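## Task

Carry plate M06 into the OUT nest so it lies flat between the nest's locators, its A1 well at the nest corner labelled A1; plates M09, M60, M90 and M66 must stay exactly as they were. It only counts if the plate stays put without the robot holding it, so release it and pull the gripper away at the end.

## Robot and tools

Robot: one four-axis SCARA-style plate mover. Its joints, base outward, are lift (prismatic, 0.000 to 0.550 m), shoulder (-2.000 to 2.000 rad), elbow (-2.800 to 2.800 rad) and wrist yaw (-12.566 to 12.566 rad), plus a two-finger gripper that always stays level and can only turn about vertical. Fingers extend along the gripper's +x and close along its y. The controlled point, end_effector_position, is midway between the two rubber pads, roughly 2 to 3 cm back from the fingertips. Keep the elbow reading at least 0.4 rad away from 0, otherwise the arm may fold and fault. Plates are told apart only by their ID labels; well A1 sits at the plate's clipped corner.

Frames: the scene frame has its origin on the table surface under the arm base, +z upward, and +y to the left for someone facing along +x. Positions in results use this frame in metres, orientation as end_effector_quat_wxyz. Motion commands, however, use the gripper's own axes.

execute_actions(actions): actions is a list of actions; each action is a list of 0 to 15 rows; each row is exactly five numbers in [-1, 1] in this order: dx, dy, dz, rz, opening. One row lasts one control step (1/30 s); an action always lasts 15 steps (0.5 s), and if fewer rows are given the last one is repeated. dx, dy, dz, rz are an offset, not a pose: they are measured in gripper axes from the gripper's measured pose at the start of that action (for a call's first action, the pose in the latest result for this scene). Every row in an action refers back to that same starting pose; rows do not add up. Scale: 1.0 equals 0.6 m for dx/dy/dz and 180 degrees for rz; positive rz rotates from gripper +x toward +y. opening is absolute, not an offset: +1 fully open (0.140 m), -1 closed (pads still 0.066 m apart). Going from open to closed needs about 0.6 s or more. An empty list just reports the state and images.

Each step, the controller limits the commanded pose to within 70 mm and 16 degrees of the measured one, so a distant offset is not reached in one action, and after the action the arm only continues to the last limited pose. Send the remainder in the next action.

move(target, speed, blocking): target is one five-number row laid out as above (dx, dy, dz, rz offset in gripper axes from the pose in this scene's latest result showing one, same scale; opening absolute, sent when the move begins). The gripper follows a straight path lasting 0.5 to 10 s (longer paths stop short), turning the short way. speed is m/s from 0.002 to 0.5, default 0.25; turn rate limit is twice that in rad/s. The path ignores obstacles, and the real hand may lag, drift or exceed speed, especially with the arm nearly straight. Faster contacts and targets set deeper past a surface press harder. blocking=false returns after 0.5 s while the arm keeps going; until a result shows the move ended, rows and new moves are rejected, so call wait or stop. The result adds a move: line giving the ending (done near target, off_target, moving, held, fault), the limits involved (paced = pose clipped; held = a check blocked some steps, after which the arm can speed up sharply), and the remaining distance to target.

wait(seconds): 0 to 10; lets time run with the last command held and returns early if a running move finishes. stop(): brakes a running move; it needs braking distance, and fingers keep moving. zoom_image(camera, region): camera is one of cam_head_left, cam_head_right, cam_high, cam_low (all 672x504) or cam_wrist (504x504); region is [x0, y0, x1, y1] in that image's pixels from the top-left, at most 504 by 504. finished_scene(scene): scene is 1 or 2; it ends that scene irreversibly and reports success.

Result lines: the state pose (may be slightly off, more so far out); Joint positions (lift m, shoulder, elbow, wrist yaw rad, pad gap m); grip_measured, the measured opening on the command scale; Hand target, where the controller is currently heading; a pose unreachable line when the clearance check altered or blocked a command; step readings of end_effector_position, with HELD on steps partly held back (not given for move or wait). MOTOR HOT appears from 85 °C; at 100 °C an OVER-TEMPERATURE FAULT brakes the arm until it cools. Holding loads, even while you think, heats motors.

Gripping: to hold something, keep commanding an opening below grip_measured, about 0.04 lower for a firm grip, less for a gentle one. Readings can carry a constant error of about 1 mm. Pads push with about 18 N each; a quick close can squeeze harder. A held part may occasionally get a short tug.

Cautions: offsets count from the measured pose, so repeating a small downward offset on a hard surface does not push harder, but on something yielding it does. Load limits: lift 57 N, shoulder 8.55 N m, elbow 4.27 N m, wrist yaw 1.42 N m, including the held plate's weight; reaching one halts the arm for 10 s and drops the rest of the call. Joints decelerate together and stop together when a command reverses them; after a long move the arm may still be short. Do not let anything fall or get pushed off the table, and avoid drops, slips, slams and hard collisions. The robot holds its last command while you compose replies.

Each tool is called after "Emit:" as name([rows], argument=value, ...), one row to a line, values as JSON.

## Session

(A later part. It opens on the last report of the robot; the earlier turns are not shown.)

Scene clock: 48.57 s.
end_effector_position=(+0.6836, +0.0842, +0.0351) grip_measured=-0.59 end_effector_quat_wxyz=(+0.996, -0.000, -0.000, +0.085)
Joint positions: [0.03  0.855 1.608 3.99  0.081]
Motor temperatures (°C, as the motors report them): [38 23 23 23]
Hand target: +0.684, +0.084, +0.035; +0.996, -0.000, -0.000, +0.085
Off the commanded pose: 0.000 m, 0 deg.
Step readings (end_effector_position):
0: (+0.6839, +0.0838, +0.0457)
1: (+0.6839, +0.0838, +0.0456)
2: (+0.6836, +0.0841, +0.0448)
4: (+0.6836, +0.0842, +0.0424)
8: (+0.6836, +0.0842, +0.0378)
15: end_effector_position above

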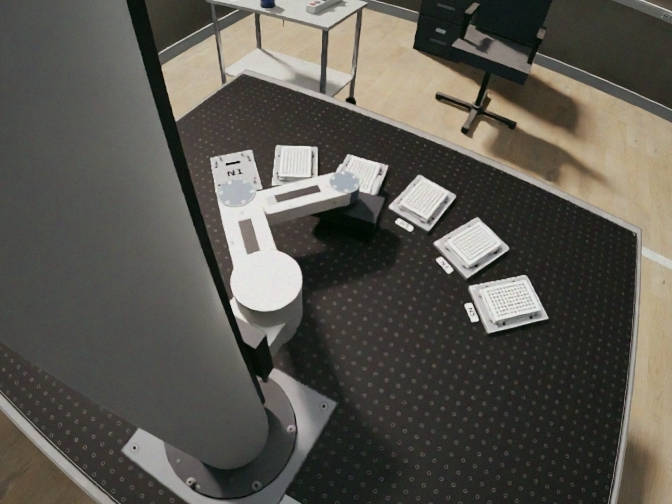

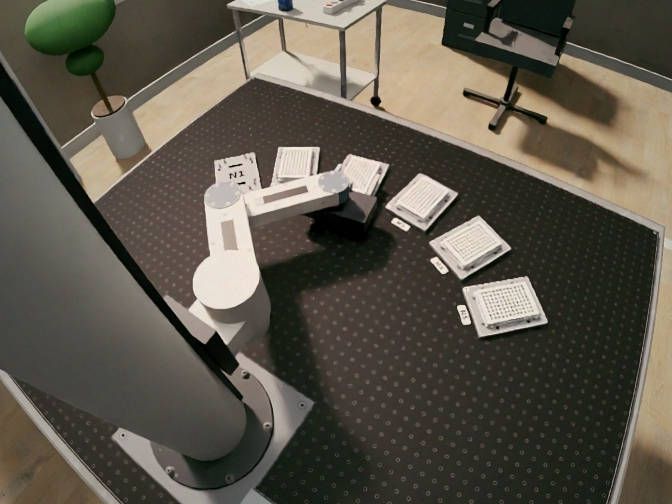

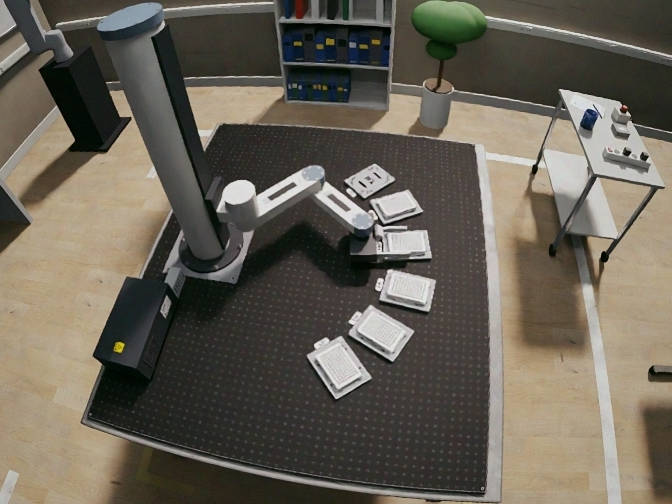

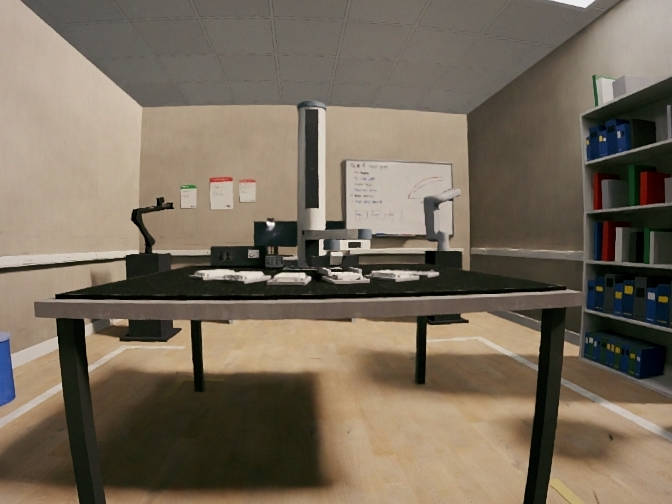

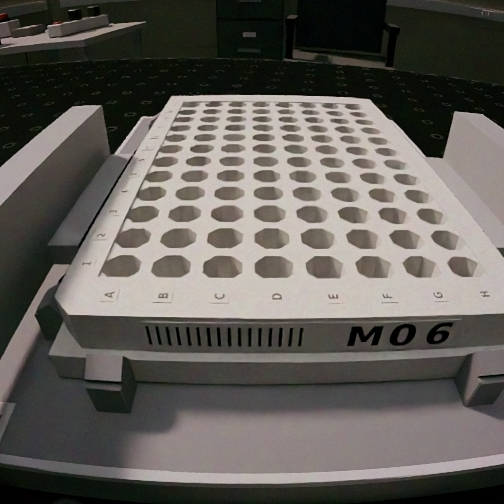

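Emit:
execute_actions([
  [[0,0,-0.00047,0,-0.64],[0,0,-0.00047,0,-0.64],[0,0,-0.00047,0,-0.64],[0,0,-0.00047,0,0.3],[0,0,-0.00047,0,0.3],[0,0,-0.00047,0,0.3],[-0.07,0,0.085,0,0.3],[-0.07,0,0.085,0,0.3],[-0.09,0,0.09,0,0.3],[-0.2167,0,0.12,0,0.3]],
])

Scene clock: 49.70 s.
end_effector_position=(+0.6349, +0.0737, +0.0782) grip_measured=+0.30 end_effector_quat_wxyz=(+0.997, -0.000, -0.000, +0.081)
Joint positions: [0.073 0.958 1.347 4.14  0.114]
Motor temperatures (°C, as the motors report them): [38 23 23 23]
Hand target: +0.599, +0.067, +0.097; +0.997, -0.000, -0.000, +0.080
Off the commanded pose: 0.085 m, 0 deg; position clipped at the last step of the last action.
Step readings (end_effector_position):
0: (+0.6836, +0.0842, +0.0351)
1: (+0.6836, +0.0842, +0.0350)
2: (+0.6836, +0.0842, +0.0348)
4: (+0.6836, +0.0842, +0.0348)
8: (+0.6828, +0.0840, +0.0360)
15: end_effector_position above

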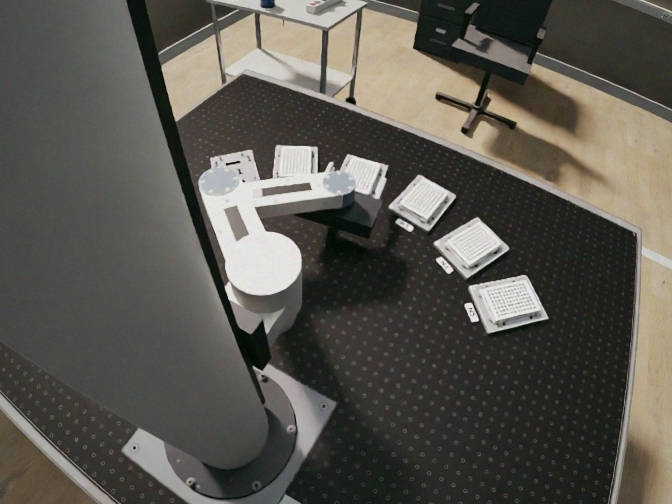

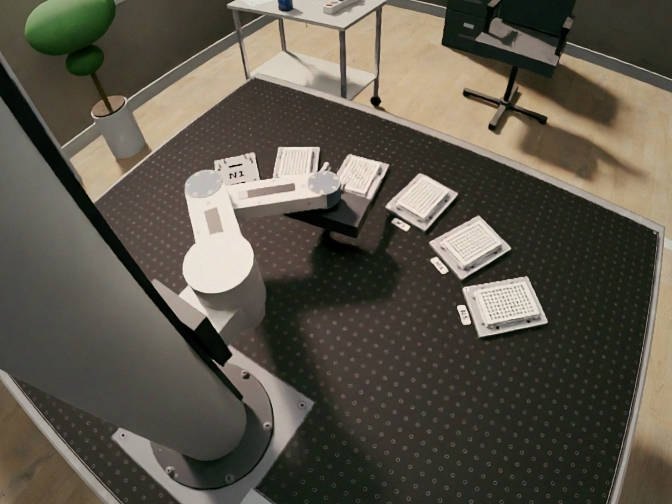

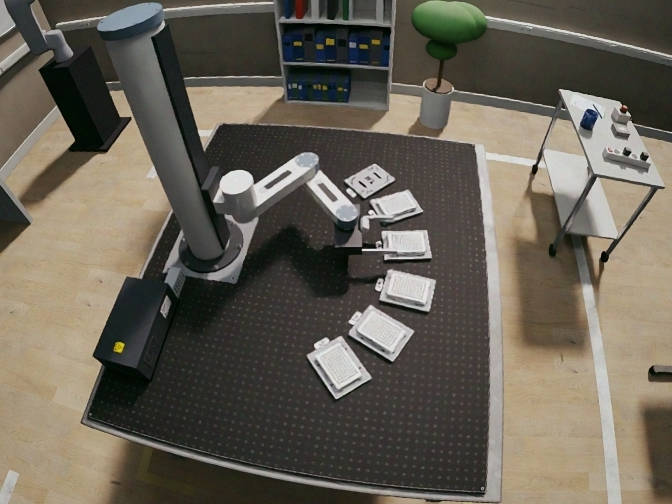

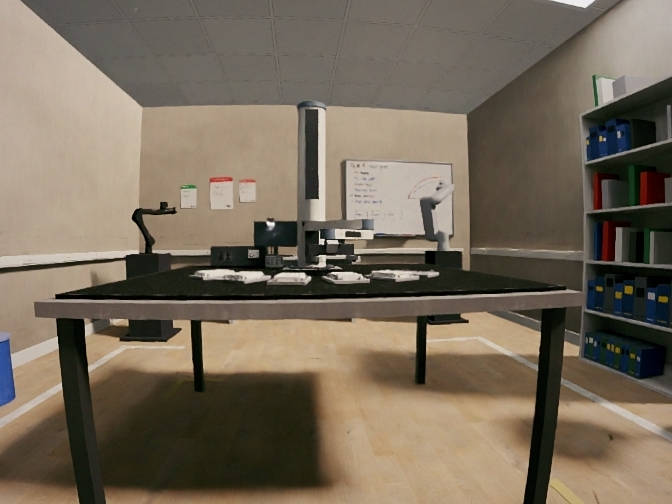

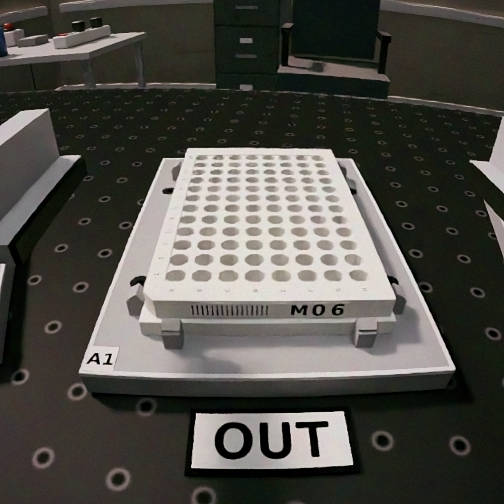

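Emit:
execute_actions([
  [[-0.15,0,0.0517,0,0.3]],
])

Scene clock: 50.37 s.
end_effector_position=(+0.5461, +0.0591, +0.1093) grip_measured=+0.30 end_effector_quat_wxyz=(+0.997, -0.000, -0.000, +0.081)
Joint positions: [0.104 1.109 0.929 4.407 0.114]
Motor temperatures (°C, as the motors report them): [38 23 23 23]
Hand target: +0.546, +0.059, +0.109; +0.997, -0.000, -0.000, +0.081
Off the commanded pose: 0.000 m, 0 deg.
Step readings (end_effector_position):
0: (+0.5986, +0.0671, +0.0968)
1: (+0.5984, +0.0671, +0.0967)
2: (+0.5964, +0.0670, +0.0972)
4: (+0.5836, +0.0645, +0.1010)
8: (+0.5502, +0.0593, +0.1092)
15: end_effector_position above

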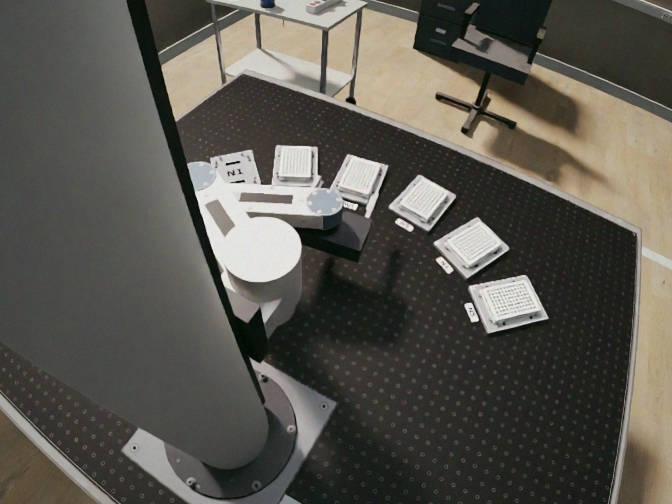

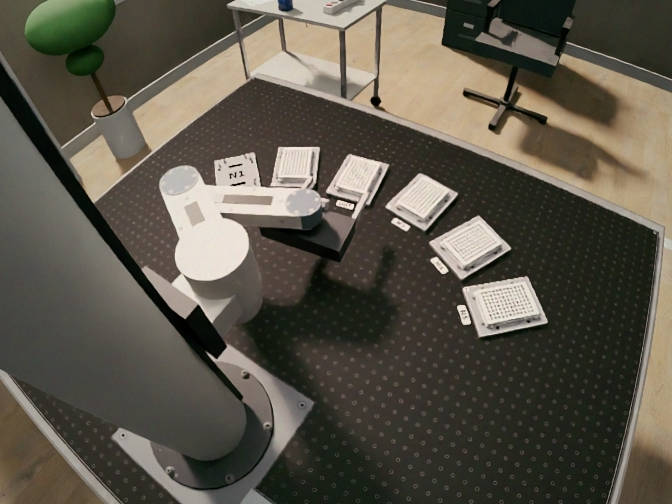

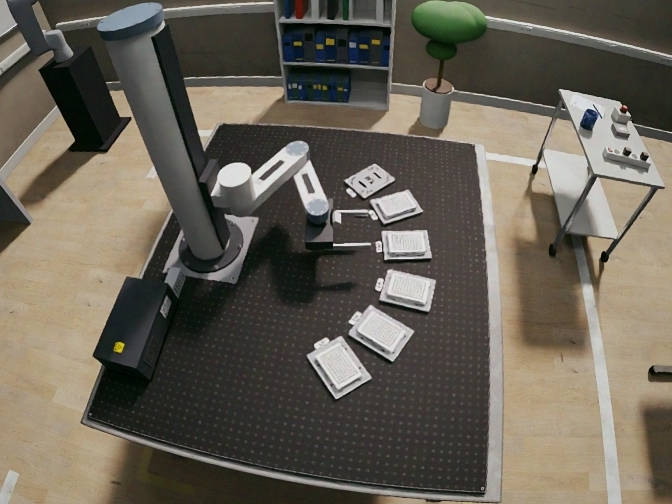

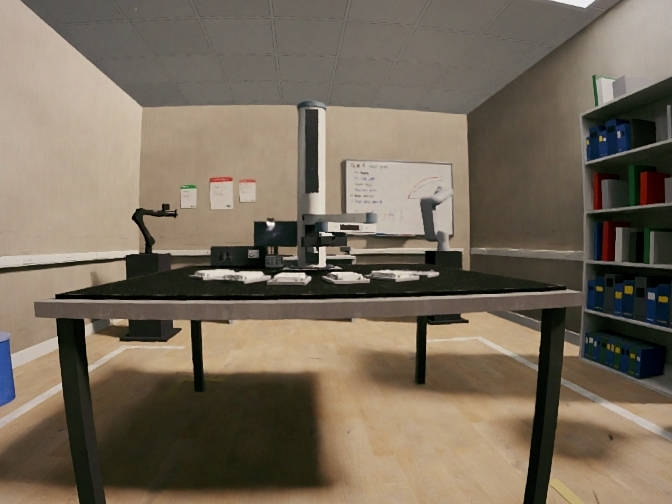

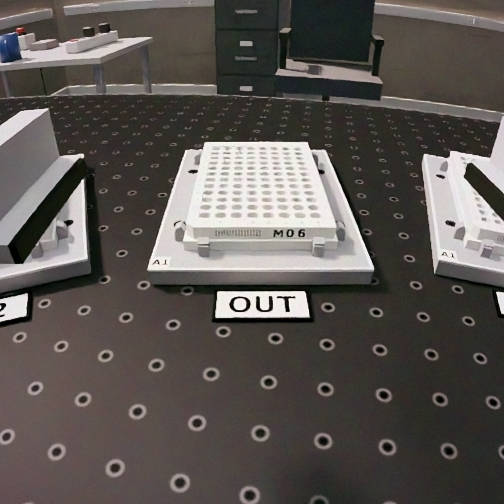

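Emit:
zoom_image(camera="cam_wrist", region=[140, 130, 380, 290])

Emit:
zoom_image(camera="cam_low", region=[255, 255, 445, 295])

Emit:
zoom_image(camera="cam_high", region=[335, 155, 455, 325])

Region (140, 130, 380, 290) of cam_wrist's 504x504 image, scaled by 2.100, with more detail than that image has.

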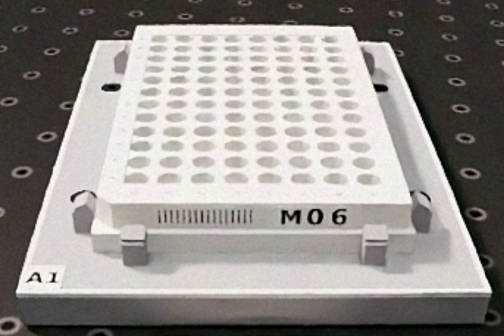

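Region (255, 255, 445, 295) of cam_low's 672x504 image, scaled by 2.653, with more detail than that image has; it fills the top 106 rows of this view, and the rest is white.

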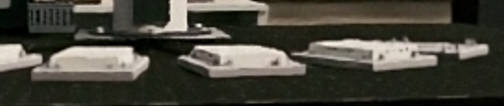

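Region (335, 155, 455, 325) of cam_high's 672x504 image, scaled by 2.965, with more detail than that image has; it fills the left 356 columns of this view, and the rest is white.

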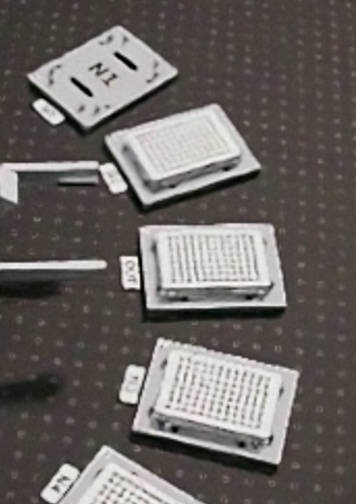

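M06 is sitting flat inside OUT's locators with its cut corner at A1, and the gripper is open and clear.

Emit:
finished_scene(scene=2)

The scene is finished: the task was done.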